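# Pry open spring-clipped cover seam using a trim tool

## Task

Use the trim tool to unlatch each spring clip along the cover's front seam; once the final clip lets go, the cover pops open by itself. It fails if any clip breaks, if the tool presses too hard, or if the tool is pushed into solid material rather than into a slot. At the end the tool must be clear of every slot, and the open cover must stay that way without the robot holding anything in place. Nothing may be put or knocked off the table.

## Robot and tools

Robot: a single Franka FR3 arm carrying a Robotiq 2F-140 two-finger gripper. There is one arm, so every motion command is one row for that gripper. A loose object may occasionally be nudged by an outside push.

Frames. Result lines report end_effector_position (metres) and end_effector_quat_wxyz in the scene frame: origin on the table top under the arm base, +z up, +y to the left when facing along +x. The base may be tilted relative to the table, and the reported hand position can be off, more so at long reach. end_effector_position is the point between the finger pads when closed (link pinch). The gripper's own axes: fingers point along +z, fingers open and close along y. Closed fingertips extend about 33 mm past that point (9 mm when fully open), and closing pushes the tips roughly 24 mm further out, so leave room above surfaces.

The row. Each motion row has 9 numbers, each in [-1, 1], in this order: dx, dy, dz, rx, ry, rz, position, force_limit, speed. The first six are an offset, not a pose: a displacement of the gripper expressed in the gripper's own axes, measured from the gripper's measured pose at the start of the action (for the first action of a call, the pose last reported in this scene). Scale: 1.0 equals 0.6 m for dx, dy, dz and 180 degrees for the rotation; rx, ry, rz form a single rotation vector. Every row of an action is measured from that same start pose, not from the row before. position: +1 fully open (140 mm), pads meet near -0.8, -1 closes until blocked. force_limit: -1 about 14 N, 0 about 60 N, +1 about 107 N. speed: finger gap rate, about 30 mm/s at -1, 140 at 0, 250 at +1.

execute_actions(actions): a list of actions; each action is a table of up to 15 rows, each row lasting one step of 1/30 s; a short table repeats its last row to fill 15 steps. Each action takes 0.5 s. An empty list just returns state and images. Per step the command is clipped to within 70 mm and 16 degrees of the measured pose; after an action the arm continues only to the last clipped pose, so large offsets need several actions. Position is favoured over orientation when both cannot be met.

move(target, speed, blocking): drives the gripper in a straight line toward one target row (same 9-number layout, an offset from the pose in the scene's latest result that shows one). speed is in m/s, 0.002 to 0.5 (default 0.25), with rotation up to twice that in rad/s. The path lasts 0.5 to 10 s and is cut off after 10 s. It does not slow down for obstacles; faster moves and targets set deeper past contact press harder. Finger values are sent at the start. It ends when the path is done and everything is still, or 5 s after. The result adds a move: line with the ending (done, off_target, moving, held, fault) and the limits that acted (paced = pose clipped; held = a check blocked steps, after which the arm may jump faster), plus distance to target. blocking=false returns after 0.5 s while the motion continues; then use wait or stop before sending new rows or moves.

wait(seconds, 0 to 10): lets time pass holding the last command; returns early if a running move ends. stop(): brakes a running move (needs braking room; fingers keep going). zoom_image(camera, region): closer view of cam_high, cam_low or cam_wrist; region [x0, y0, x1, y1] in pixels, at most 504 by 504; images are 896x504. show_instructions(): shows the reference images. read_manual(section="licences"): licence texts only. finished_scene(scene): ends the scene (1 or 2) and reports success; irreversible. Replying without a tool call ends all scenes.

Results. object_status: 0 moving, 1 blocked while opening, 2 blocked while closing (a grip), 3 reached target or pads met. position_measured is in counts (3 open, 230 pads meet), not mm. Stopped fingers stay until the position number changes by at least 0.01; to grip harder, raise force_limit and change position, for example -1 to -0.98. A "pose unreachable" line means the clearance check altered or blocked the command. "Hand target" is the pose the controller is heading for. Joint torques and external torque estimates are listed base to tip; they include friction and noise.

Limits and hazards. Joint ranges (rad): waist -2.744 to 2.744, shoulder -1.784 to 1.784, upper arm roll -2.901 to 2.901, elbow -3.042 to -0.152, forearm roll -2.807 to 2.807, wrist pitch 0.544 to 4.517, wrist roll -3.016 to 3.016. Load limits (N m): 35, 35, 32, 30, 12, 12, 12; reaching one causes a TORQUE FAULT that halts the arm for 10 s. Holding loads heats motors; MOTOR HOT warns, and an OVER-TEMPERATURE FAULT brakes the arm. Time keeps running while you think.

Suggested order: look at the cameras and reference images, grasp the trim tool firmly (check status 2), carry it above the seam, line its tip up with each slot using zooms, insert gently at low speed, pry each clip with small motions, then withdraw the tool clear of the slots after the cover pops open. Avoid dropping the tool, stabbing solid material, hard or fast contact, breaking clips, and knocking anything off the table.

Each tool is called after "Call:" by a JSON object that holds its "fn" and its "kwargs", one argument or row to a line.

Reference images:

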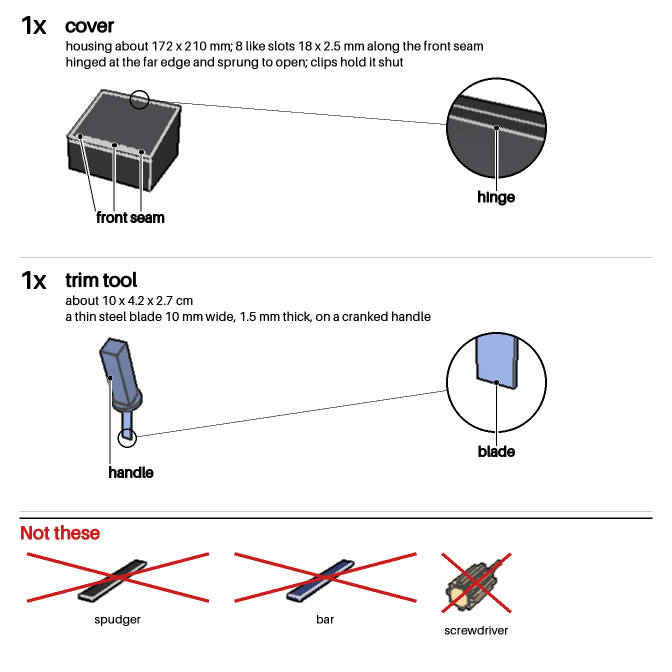

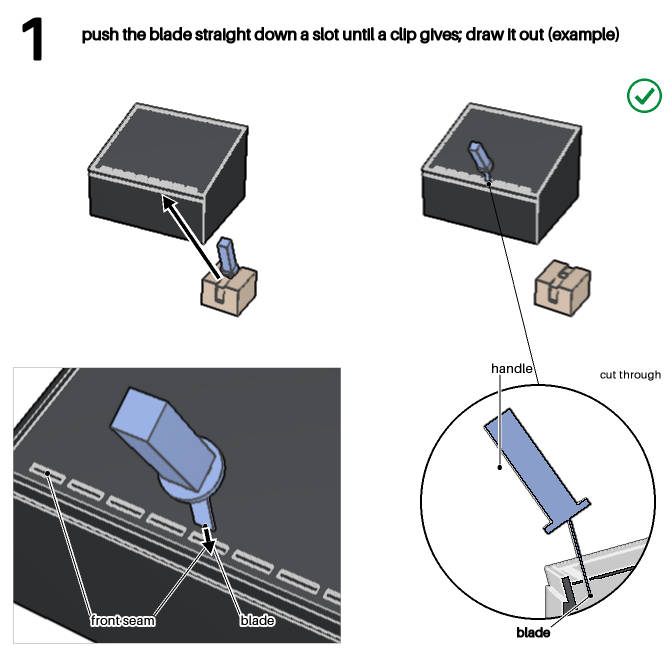

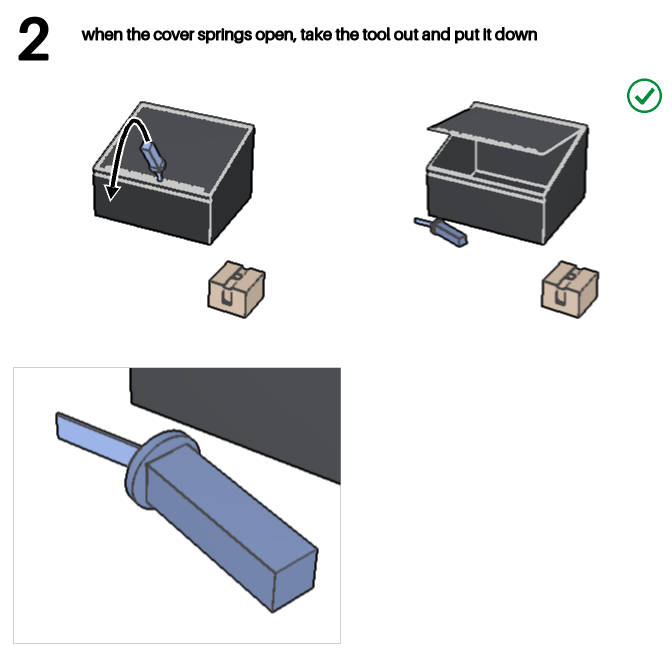

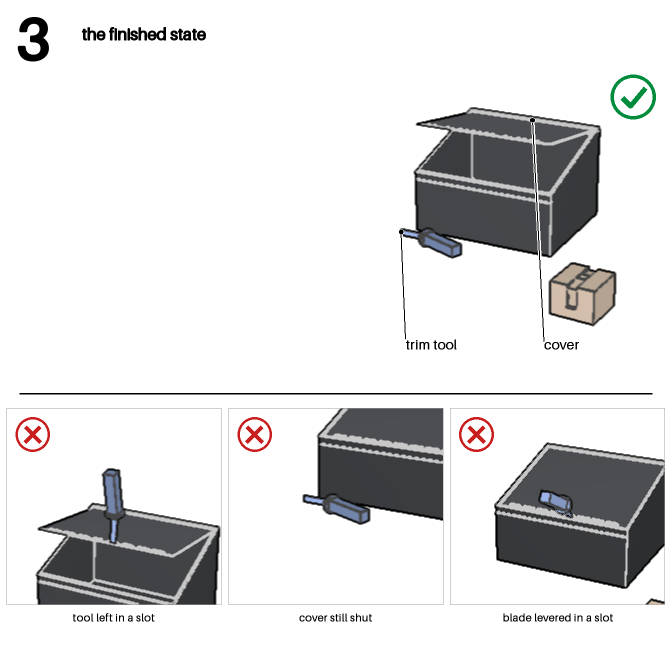

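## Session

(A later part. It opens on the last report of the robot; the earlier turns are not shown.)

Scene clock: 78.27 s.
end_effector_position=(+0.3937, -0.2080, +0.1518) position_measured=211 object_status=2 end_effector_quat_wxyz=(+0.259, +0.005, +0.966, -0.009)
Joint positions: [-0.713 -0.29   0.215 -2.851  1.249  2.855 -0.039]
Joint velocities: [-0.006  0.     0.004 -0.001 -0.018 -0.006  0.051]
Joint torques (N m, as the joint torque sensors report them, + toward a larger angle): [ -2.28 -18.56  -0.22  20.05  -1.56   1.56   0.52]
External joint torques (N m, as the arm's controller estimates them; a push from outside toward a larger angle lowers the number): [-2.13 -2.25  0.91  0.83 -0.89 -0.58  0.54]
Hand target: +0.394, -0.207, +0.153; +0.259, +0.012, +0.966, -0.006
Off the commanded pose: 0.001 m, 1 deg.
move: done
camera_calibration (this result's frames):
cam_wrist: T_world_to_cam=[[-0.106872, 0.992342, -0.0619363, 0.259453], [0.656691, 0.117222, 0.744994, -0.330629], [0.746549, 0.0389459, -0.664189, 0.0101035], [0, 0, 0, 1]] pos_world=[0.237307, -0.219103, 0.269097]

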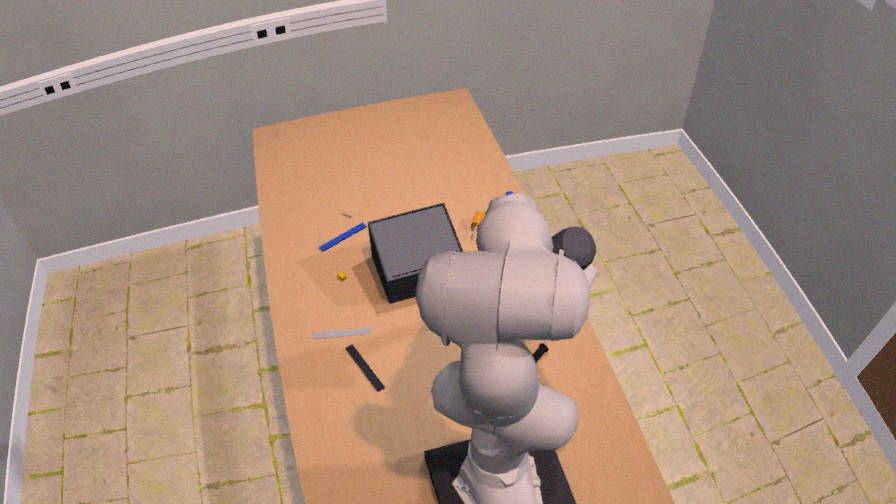

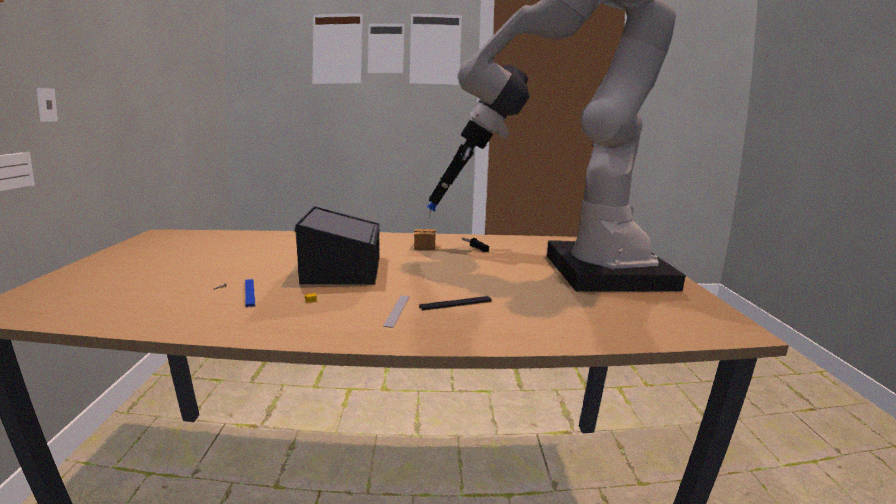

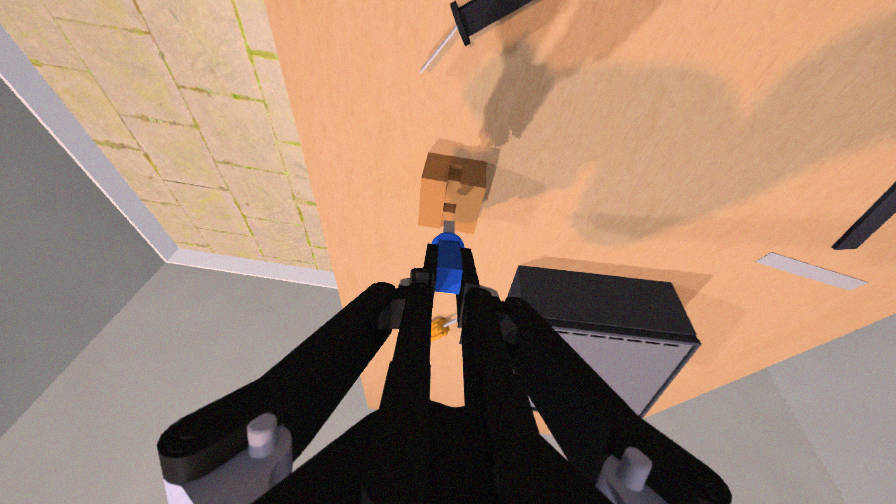

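Call:
{"fn": "move", "kwargs": {
  "target": [-0.2198,0.4955,0.0393,-0.0064,-0.0388,-0.0012,-1,0.6,-0.6],
  "speed": 0.2
}}

Call:
{"fn": "wait", "kwargs": {
  "seconds": 1
}}

Call:
{"fn": "zoom_image", "kwargs": {
  "camera": "cam_low",
  "region": [340, 170, 420, 260]
}}

Call:
{"fn": "zoom_image", "kwargs": {
  "camera": "cam_wrist",
  "region": [380, 170, 500, 260]
}}

Scene clock: 124.03 s.
end_effector_position=(+0.5190, +0.0853, +0.1857) position_measured=211 object_status=2 end_effector_quat_wxyz=(+0.313, -0.002, +0.950, -0.003)
Joint positions: [-0.352 -0.064  0.797 -2.576  1.74   3.378  0.252]
Joint velocities: [ 0.008  0.006  0.001  0.013  0.037  0.017 -0.009]
Joint torques (N m, as the joint torque sensors report them, + toward a larger angle): [  0.45 -16.69  -2.99  20.56  -0.75   2.83  -0.36]
External joint torques (N m, as the arm's controller estimates them; a push from outside toward a larger angle lowers the number): [ 0.84  1.69 -1.56  2.47  1.02  0.46 -0.34]
Hand target: +0.519, +0.084, +0.185; +0.313, -0.002, +0.950, -0.005
Off the commanded pose: 0.009 m, 1 deg.
move: off_target
camera_calibration (this result's frames):
cam_wrist: T_world_to_cam=[[-0.116838, 0.990825, -0.067938, -0.00972906], [0.567049, 0.122714, 0.814492, -0.439467], [0.815355, 0.0566392, -0.576184, -0.125893], [0, 0, 0, 1]] pos_world=[0.35071, 0.0706989, 0.284744]

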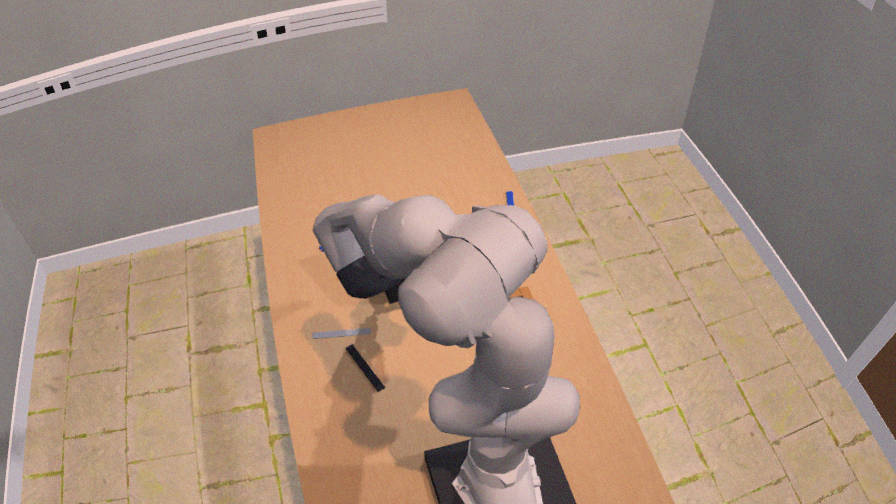

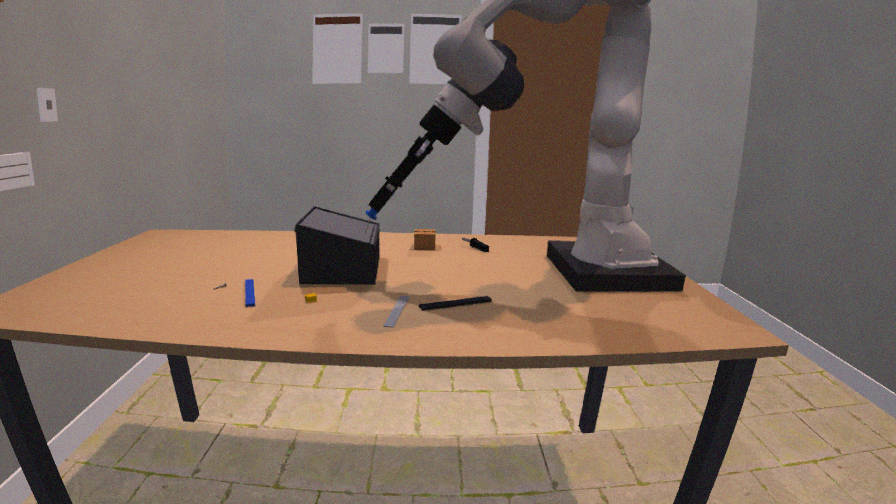

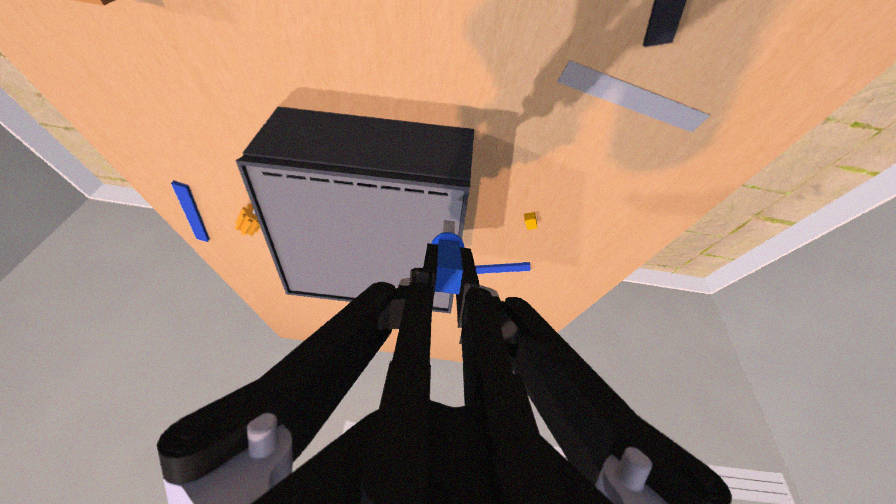

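Scene clock: 125.03 s.
end_effector_position=(+0.5188, +0.0849, +0.1859) position_measured=211 object_status=2 end_effector_quat_wxyz=(+0.313, -0.001, +0.950, -0.004)
Joint positions: [-0.352 -0.064  0.797 -2.575  1.745  3.381  0.249]
Joint velocities: [ 0.    -0.     0.    -0.    -0.     0.002  0.001]
Joint torques (N m, as the joint torque sensors report them, + toward a larger angle): [  1.01 -16.81  -2.87  19.89  -0.81   2.74  -0.26]
External joint torques (N m, as the arm's controller estimates them; a push from outside toward a larger angle lowers the number): [ 1.3   1.57 -1.55  1.79  0.96  0.37 -0.25]
Hand target: +0.519, +0.084, +0.185; +0.313, -0.002, +0.950, -0.005
Off the commanded pose: 0.009 m, 1 deg.
wait: 1.00 s; at rest by 0.17 s
camera_calibration (this result's frames):
cam_wrist: T_world_to_cam=[[-0.114706, 0.991004, -0.0689507, -0.0102922], [0.567183, 0.122317, 0.814458, -0.439452], [0.815565, 0.0543155, -0.576111, -0.125547], [0, 0, 0, 1]] pos_world=[0.350461, 0.0707712, 0.284877]

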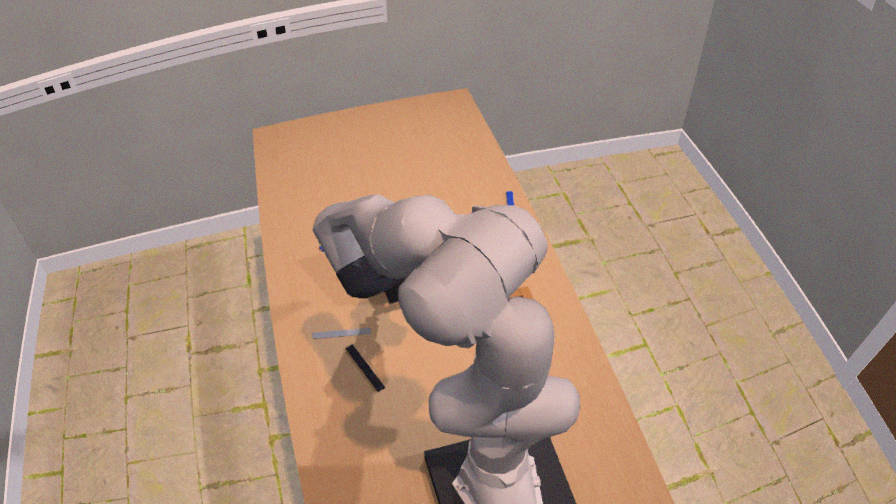

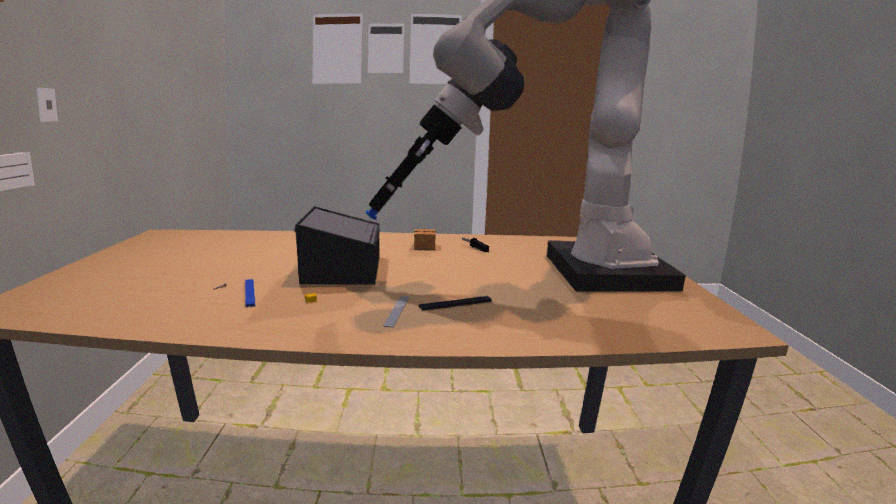

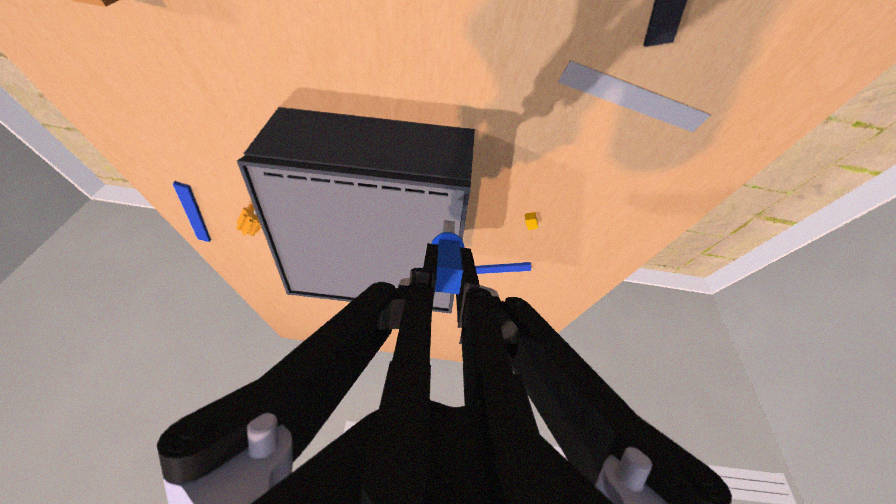

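Region (340, 170, 420, 260) of cam_low's 896x504 image, scaled by 5.600, with more detail than that image has.

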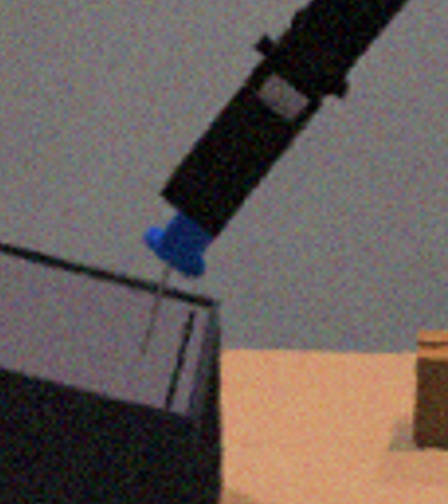

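Region (380, 170, 500, 260) of cam_wrist's 896x504 image, scaled by 4.200, with more detail than that image has; it fills the top 378 rows of this view, and the rest is white.

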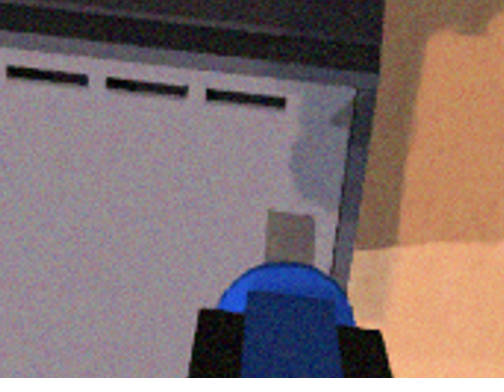

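Call:
{"fn": "move", "kwargs": {
  "target": [-0.0694,-0.05,-0.0938,-0.1875,0,-0.4635,-1,0.6,-0.6],
  "speed": 0.3
}}

Scene clock: 141.07 s.
end_effector_position=(+0.5211, +0.0599, +0.2597) position_measured=211 object_status=2 end_effector_quat_wxyz=(-0.223, +0.700, -0.677, -0.046)
Joint positions: [-0.376 -0.218  0.259 -2.418  0.662  2.314 -0.541]
Joint velocities: [-0.     0.     0.002  0.    -0.    -0.004 -0.032]
Joint torques (N m, as the joint torque sensors report them, + toward a larger angle): [  0.43 -20.64  -3.42  25.2   -0.12   1.71  -0.21]
External joint torques (N m, as the arm's controller estimates them; a push from outside toward a larger angle lowers the number): [ 0.7   1.67 -1.37  1.66 -0.7  -0.6  -0.19]
Hand target: +0.520, +0.060, +0.259; -0.222, +0.707, -0.670, -0.046
Off the commanded pose: 0.006 m, 1 deg.
move: off_target
camera_calibration (this result's frames):
cam_wrist: T_world_to_cam=[[-0.953943, -0.110867, -0.278749, 0.577625], [-0.263262, 0.754886, 0.6007, -0.0474142], [0.143825, 0.646418, -0.749305, 0.276108], [0, 0, 0, 1]] pos_world=[0.498827, -0.0786489, 0.396383]

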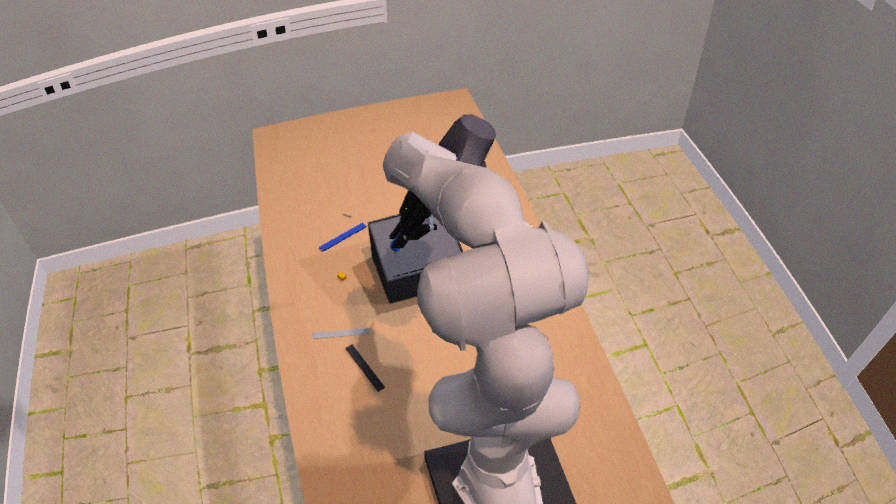

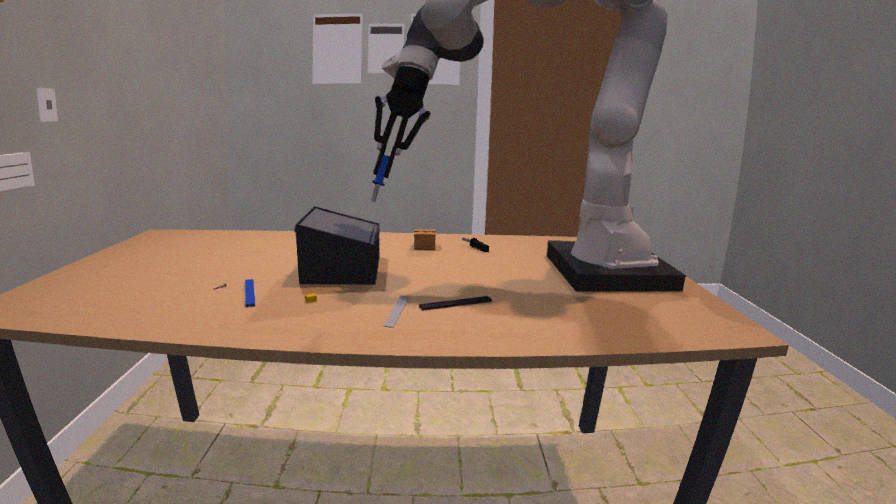

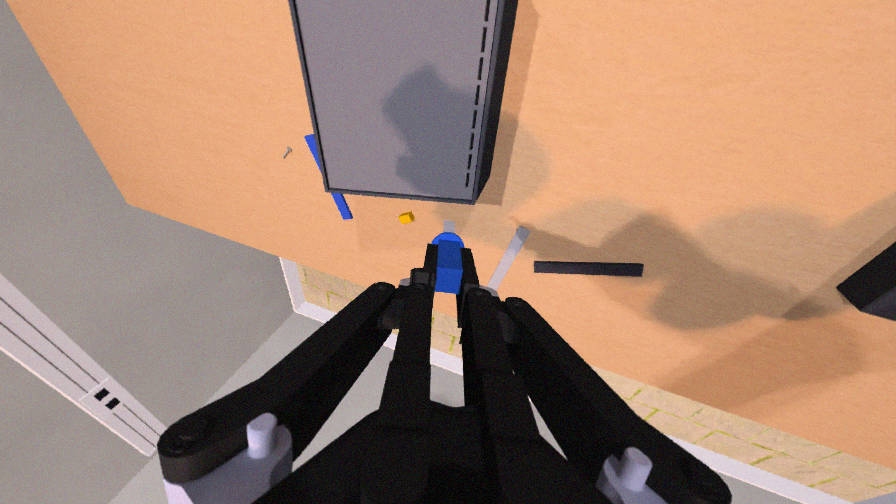

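Call:
{"fn": "move", "kwargs": {
  "target": [0.015,0.0047,0.0907,-0.187,0.0023,-0.469,-1,0.6,-0.6],
  "speed": 0.3
}}

Call:
{"fn": "wait", "kwargs": {
  "seconds": 0.5
}}

Call:
{"fn": "zoom_image", "kwargs": {
  "camera": "cam_low",
  "region": [340, 170, 420, 260]
}}

Call:
{"fn": "zoom_image", "kwargs": {
  "camera": "cam_wrist",
  "region": [400, 170, 520, 260]
}}

Scene clock: 151.43 s.
end_effector_position=(+0.5307, +0.0714, +0.2063) position_measured=211 object_status=2 end_effector_quat_wxyz=(+0.003, +0.998, -0.009, -0.062)
Joint positions: [-0.274  0.149  0.367 -2.027 -0.032  2.037 -1.406]
Joint velocities: [ 0.001 -0.     0.     0.001 -0.    -0.    -0.03 ]
Joint torques (N m, as the joint torque sensors report them, + toward a larger angle): [ -0.77 -31.47   1.54  24.55  -0.06   1.62  -0.31]
External joint torques (N m, as the arm's controller estimates them; a push from outside toward a larger angle lowers the number): [-0.38  1.55  0.1   1.53 -0.79 -0.59 -0.31]
Hand target: +0.530, +0.071, +0.206; +0.004, +0.998, -0.001, -0.064
Off the commanded pose: 0.002 m, 1 deg.
move: done
camera_calibration (this result's frames):
cam_wrist: T_world_to_cam=[[0.1115, -0.993718, 0.0095571, 0.0113155], [-0.896479, -0.0964299, 0.432467, 0.410045], [-0.428829, -0.0567877, -0.901599, 0.612776], [0, 0, 0, 1]] pos_world=[0.629111, 0.0855832, 0.375039]

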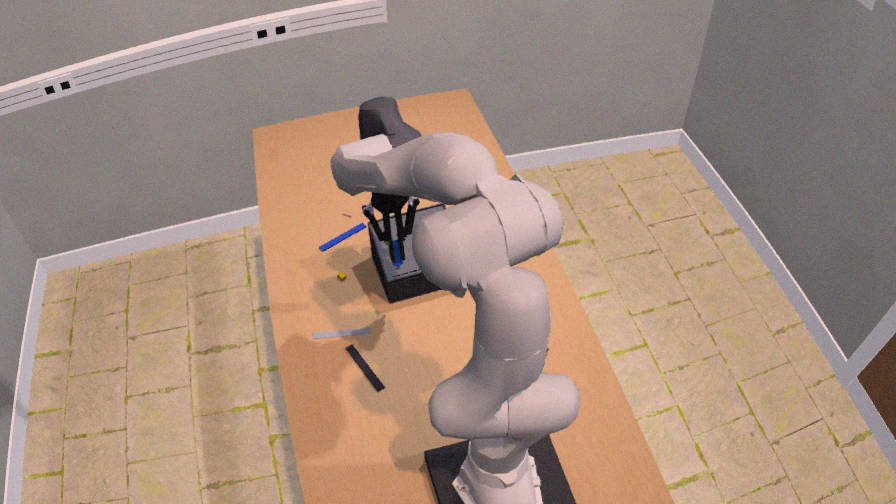

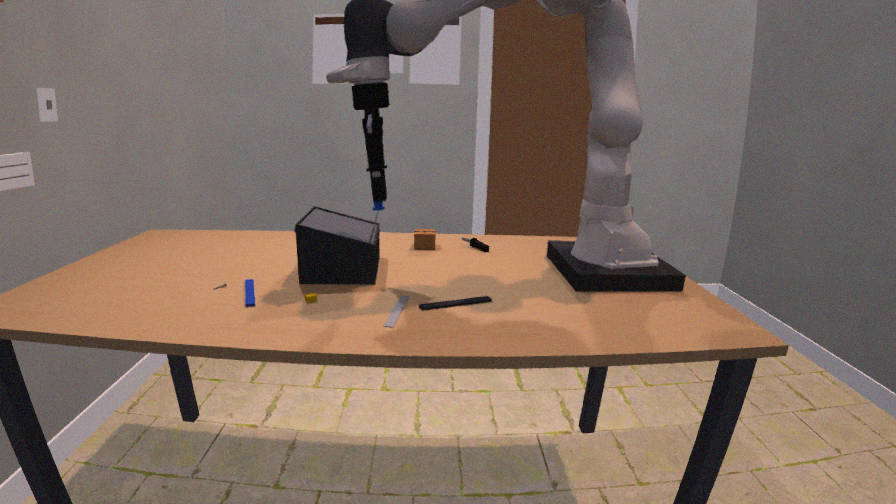

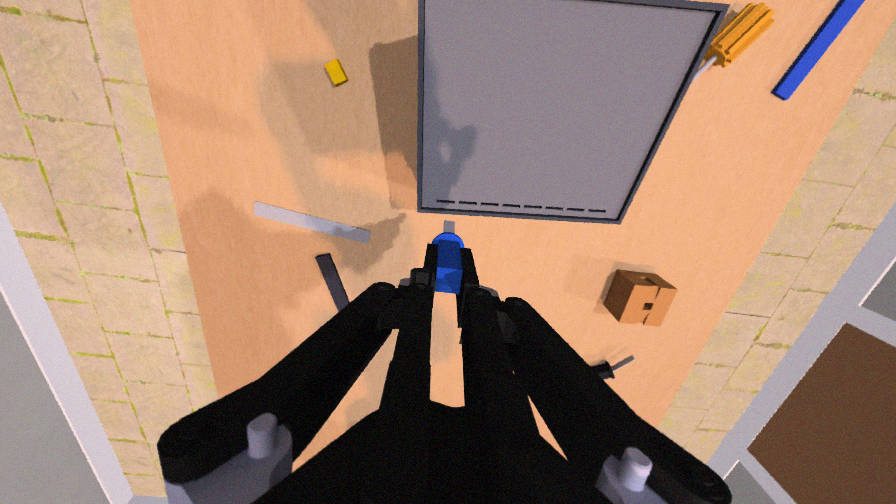

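Scene clock: 151.93 s.
end_effector_position=(+0.5307, +0.0714, +0.2063) position_measured=211 object_status=2 end_effector_quat_wxyz=(+0.002, +0.998, -0.006, -0.062)
Joint positions: [-0.274  0.149  0.367 -2.027 -0.032  2.037 -1.413]
Joint velocities: [-0.    -0.002 -0.001 -0.     0.    -0.    -0.005]
Joint torques (N m, as the joint torque sensors report them, + toward a larger angle): [ -1.09 -31.71   1.37  24.55  -0.06   1.61  -0.29]
External joint torques (N m, as the arm's controller estimates them; a push from outside toward a larger angle lowers the number): [-0.57  1.35  0.03  1.54 -0.79 -0.59 -0.28]
Hand target: +0.530, +0.071, +0.206; +0.004, +0.998, -0.001, -0.064
Off the commanded pose: 0.002 m, 1 deg.
wait: 0.50 s; at rest by 0.17 s
camera_calibration (this result's frames):
cam_wrist: T_world_to_cam=[[0.118644, -0.992899, 0.00866458, 0.00764924], [-0.89575, -0.103262, 0.4324, 0.410161], [-0.428434, -0.0590628, -0.90164, 0.612744], [0, 0, 0, 1]] pos_world=[0.629015, 0.0861393, 0.375055]

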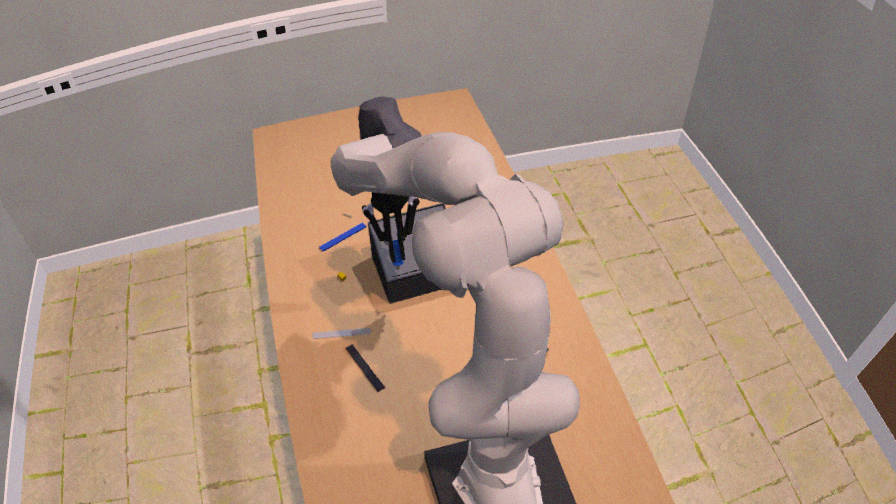

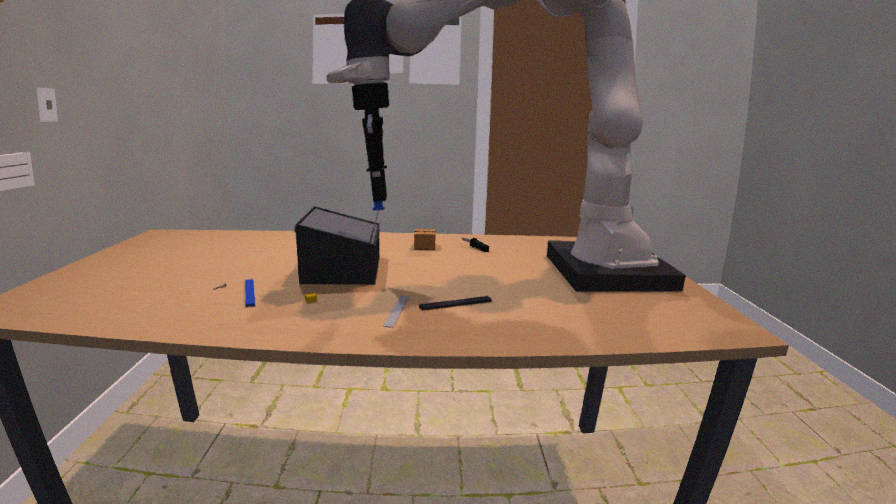

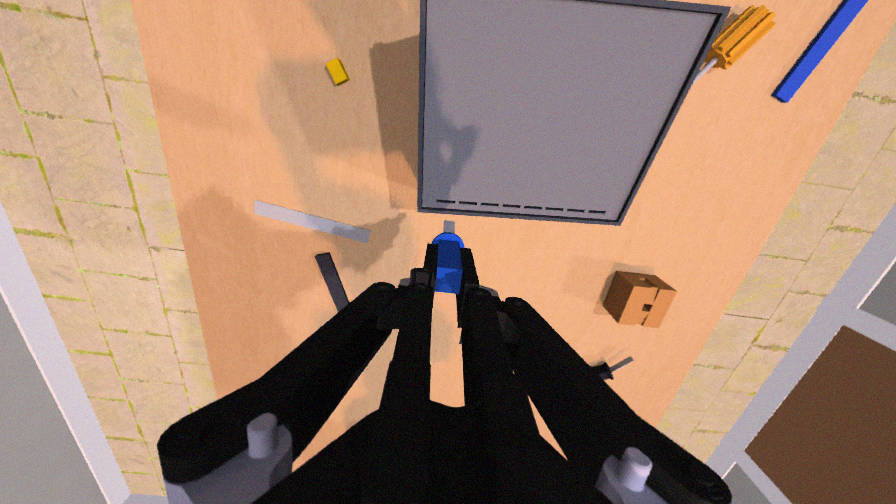

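Region (340, 170, 420, 260) of cam_low's 896x504 image, scaled by 5.600, with more detail than that image has.

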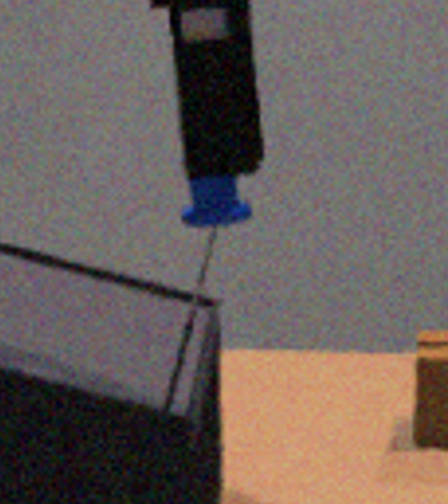

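Region (400, 170, 520, 260) of cam_wrist's 896x504 image, scaled by 4.200, with more detail than that image has; it fills the top 378 rows of this view, and the rest is white.

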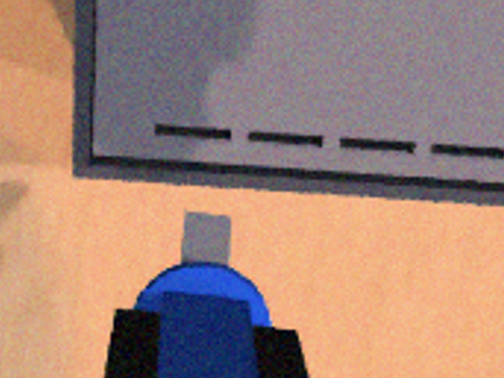

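Call:
{"fn": "zoom_image", "kwargs": {
  "camera": "cam_wrist",
  "region": [520, 180, 640, 240]
}}

Region (520, 180, 640, 240) of cam_wrist's 896x504 image, scaled by 4.200, with more detail than that image has.

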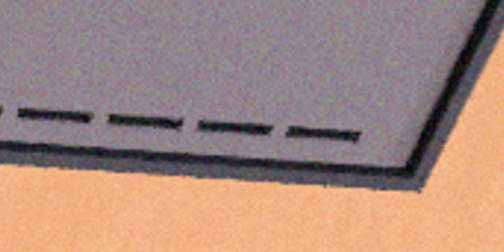

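Call:
{"fn": "move", "kwargs": {
  "target": [0.01125,-0.004,0.0278,-0.0022,0,-0.0205,-1,0.6,-0.6],
  "speed": 0.03
}}

Call:
{"fn": "zoom_image", "kwargs": {
  "camera": "cam_low",
  "region": [355, 200, 400, 250]
}}

Call:
{"fn": "zoom_image", "kwargs": {
  "camera": "cam_wrist",
  "region": [420, 195, 500, 245]
}}

Scene clock: 164.47 s.
end_effector_position=(+0.5341, +0.0716, +0.1897) position_measured=211 object_status=2 end_effector_quat_wxyz=(+0.004, +0.998, +0.017, -0.064)
Joint positions: [-0.273  0.184  0.37  -2.026 -0.052  2.065 -1.444]
Joint velocities: [ 0.001  0.001  0.001  0.001 -0.005  0.009 -0.018]
Joint torques (N m, as the joint torque sensors report them, + toward a larger angle): [  0.44 -32.15   2.77  23.78  -0.16   2.57  -0.34]
External joint torques (N m, as the arm's controller estimates them; a push from outside toward a larger angle lowers the number): [ 0.91  1.72  0.93  1.03 -0.87  0.38 -0.34]
Hand target: +0.535, +0.073, +0.189; +0.004, +0.998, +0.026, -0.062
Off the commanded pose: 0.003 m, 1 deg.
move: done
camera_calibration (this result's frames):
cam_wrist: T_world_to_cam=[[0.164005, -0.986432, 0.00741194, -0.0168354], [-0.888116, -0.144381, 0.436354, 0.418511], [-0.429364, -0.0781472, -0.899744, 0.600695], [0, 0, 0, 1]] pos_world=[0.632364, 0.0907606, 0.357978]

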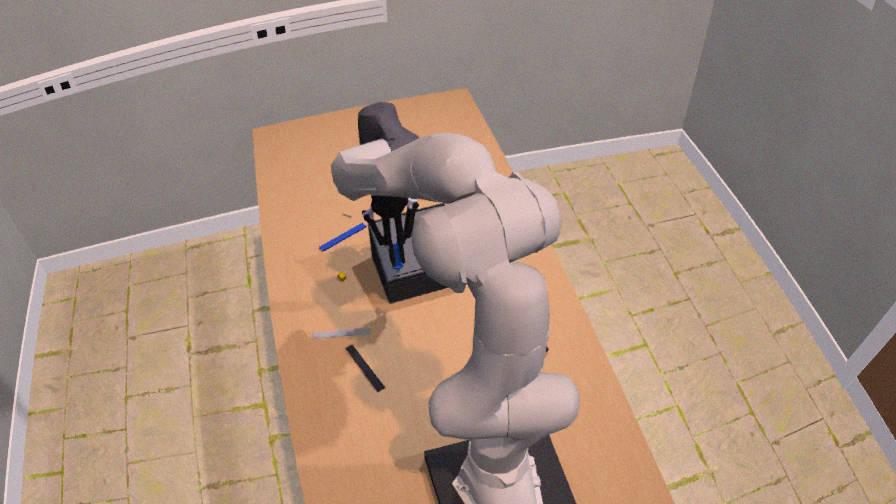

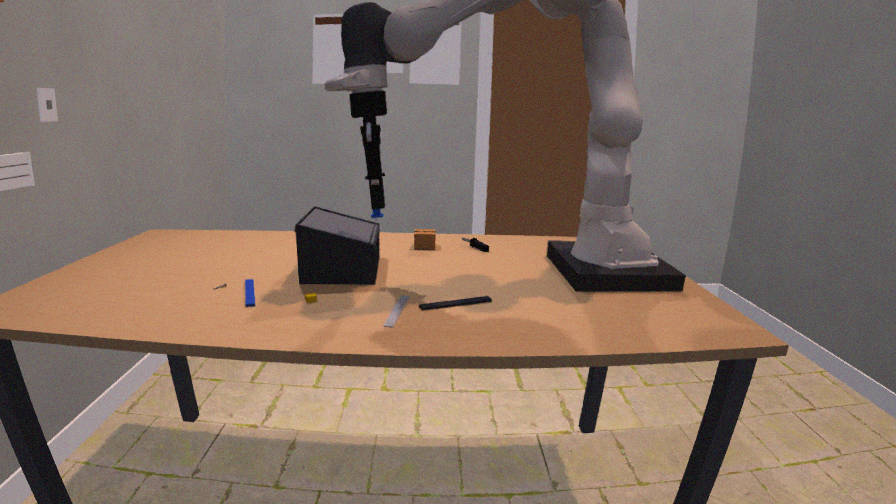

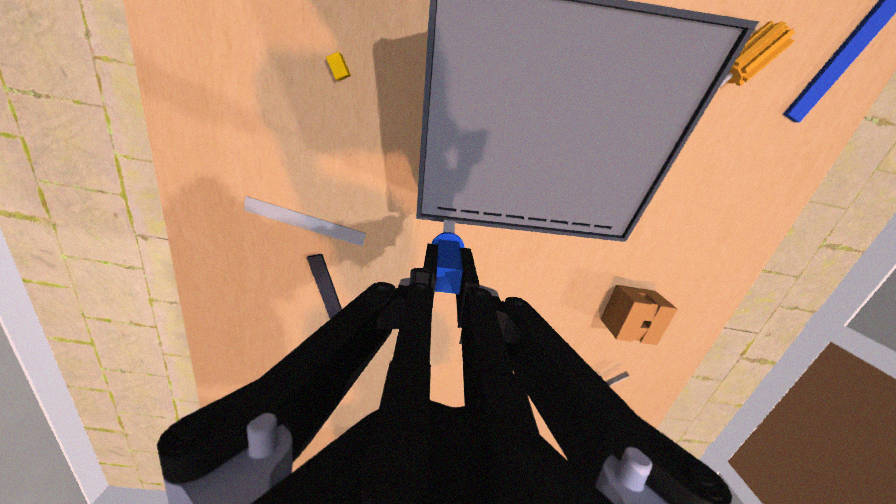

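Region (355, 200, 400, 250) of cam_low's 896x504 image, scaled by 10.080, with more detail than that image has; it fills the left 454 columns of this view, and the rest is white.

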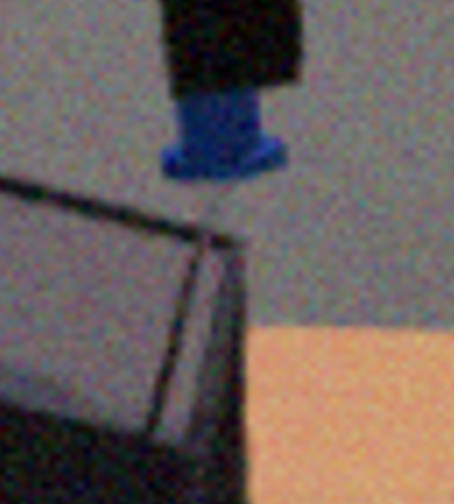

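Region (420, 195, 500, 245) of cam_wrist's 896x504 image, scaled by 6.300, with more detail than that image has; it fills the top 315 rows of this view, and the rest is white.

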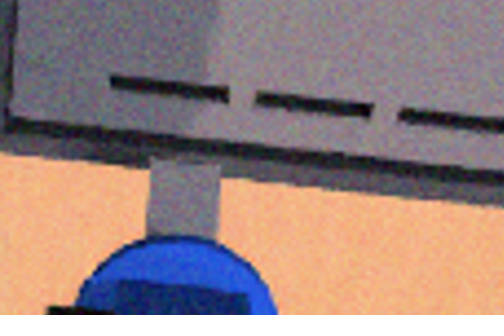

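Call:
{"fn": "move", "kwargs": {
  "target": [0.0088,-0.004,0.0111,0,0.0013,-0.006,-1,0.6,-0.6],
  "speed": 0.01
}}

Call:
{"fn": "zoom_image", "kwargs": {
  "camera": "cam_low",
  "region": [355, 200, 400, 250]
}}

Call:
{"fn": "zoom_image", "kwargs": {
  "camera": "cam_wrist",
  "region": [420, 195, 500, 245]
}}

Scene clock: 171.17 s.
end_effector_position=(+0.5366, +0.0723, +0.1827) position_measured=211 object_status=2 end_effector_quat_wxyz=(+0.002, +0.998, +0.021, -0.064)
Joint positions: [-0.273  0.202  0.371 -2.023 -0.057  2.077 -1.449]
Joint velocities: [ 0.    -0.001 -0.001  0.002 -0.002  0.004  0.001]
Joint torques (N m, as the joint torque sensors report them, + toward a larger angle): [  0.72 -32.57   2.65  24.34  -0.21   2.59  -0.07]
External joint torques (N m, as the arm's controller estimates them; a push from outside toward a larger angle lowers the number): [ 1.08  1.96  0.46  1.62 -0.93  0.39 -0.07]
Hand target: +0.538, +0.074, +0.182; +0.003, +0.998, +0.026, -0.062
Off the commanded pose: 0.003 m, 1 deg.
move: done
camera_calibration (this result's frames):
cam_wrist: T_world_to_cam=[[0.172592, -0.984985, 0.00410925, -0.020612], [-0.886503, -0.153514, 0.436516, 0.423687], [-0.429331, -0.0789819, -0.899687, 0.595567], [0, 0, 0, 1]] pos_world=[0.634852, 0.0917785, 0.350963]

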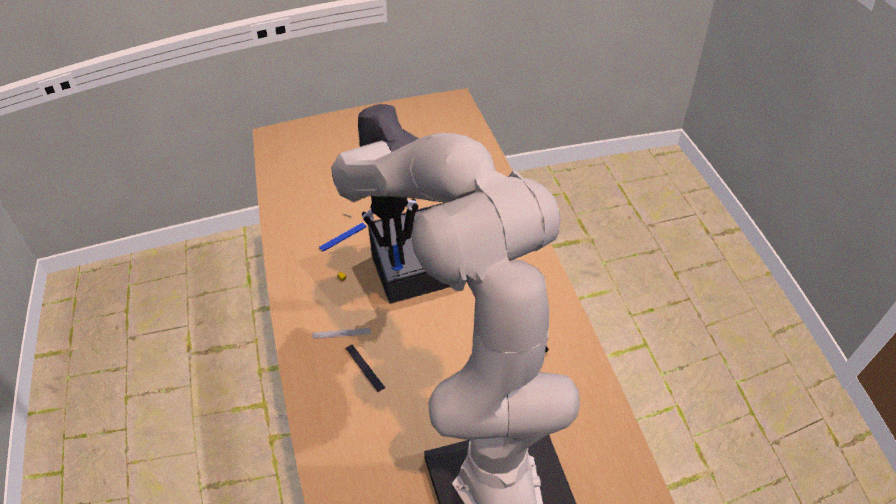

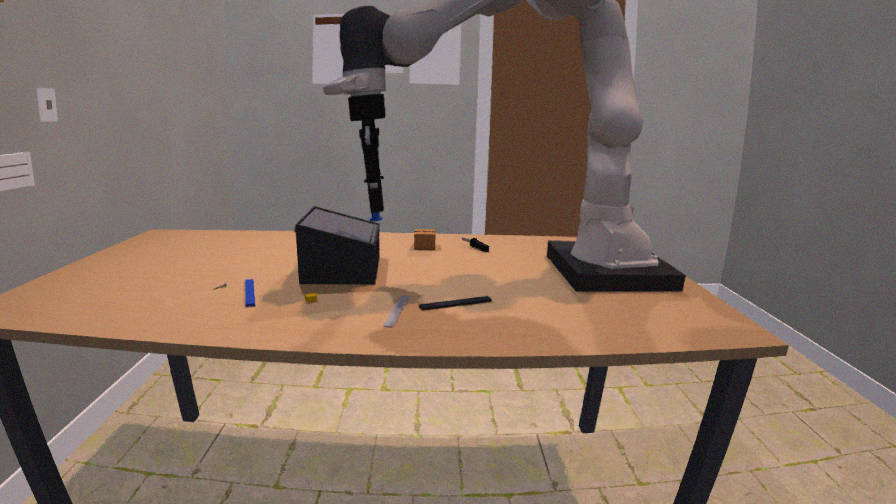

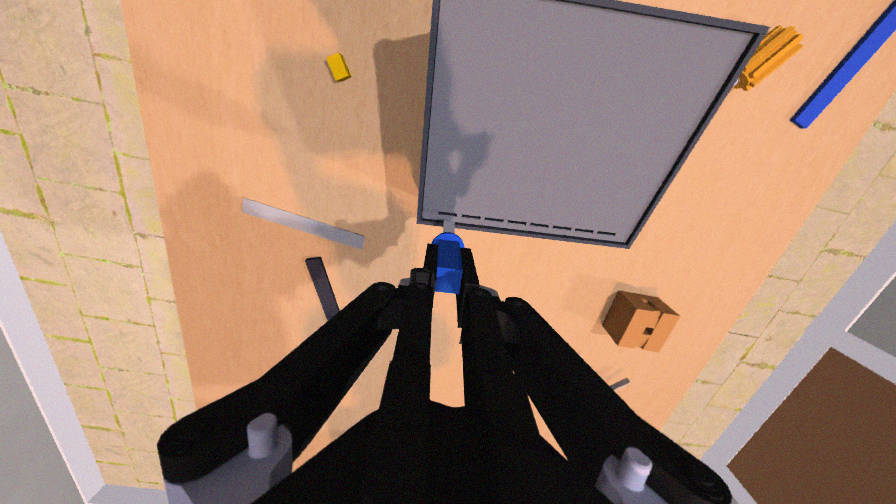

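Region (355, 200, 400, 250) of cam_low's 896x504 image, scaled by 10.080, with more detail than that image has; it fills the left 454 columns of this view, and the rest is white.

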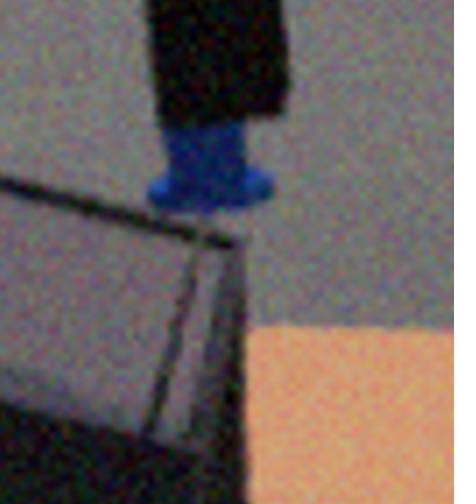

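Region (420, 195, 500, 245) of cam_wrist's 896x504 image, scaled by 6.300, with more detail than that image has; it fills the top 315 rows of this view, and the rest is white.

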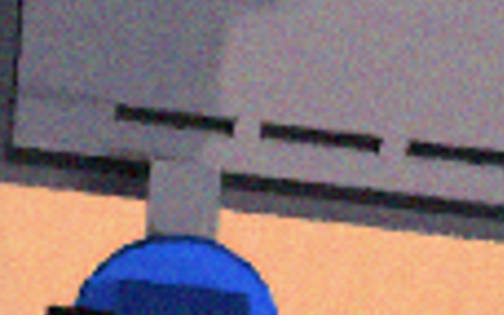

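Call:
{"fn": "zoom_image", "kwargs": {
  "camera": "cam_high",
  "region": [375, 245, 435, 295]
}}

Region (375, 245, 435, 295) of cam_high's 896x504 image, scaled by 8.400, with more detail than that image has.

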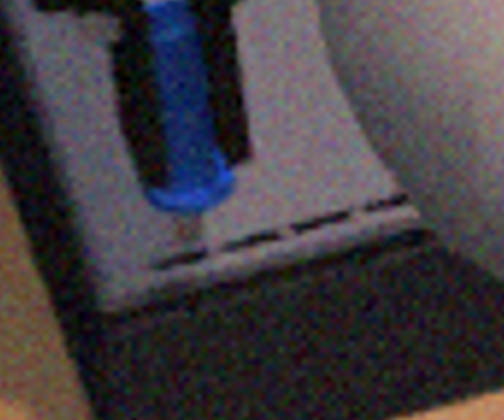

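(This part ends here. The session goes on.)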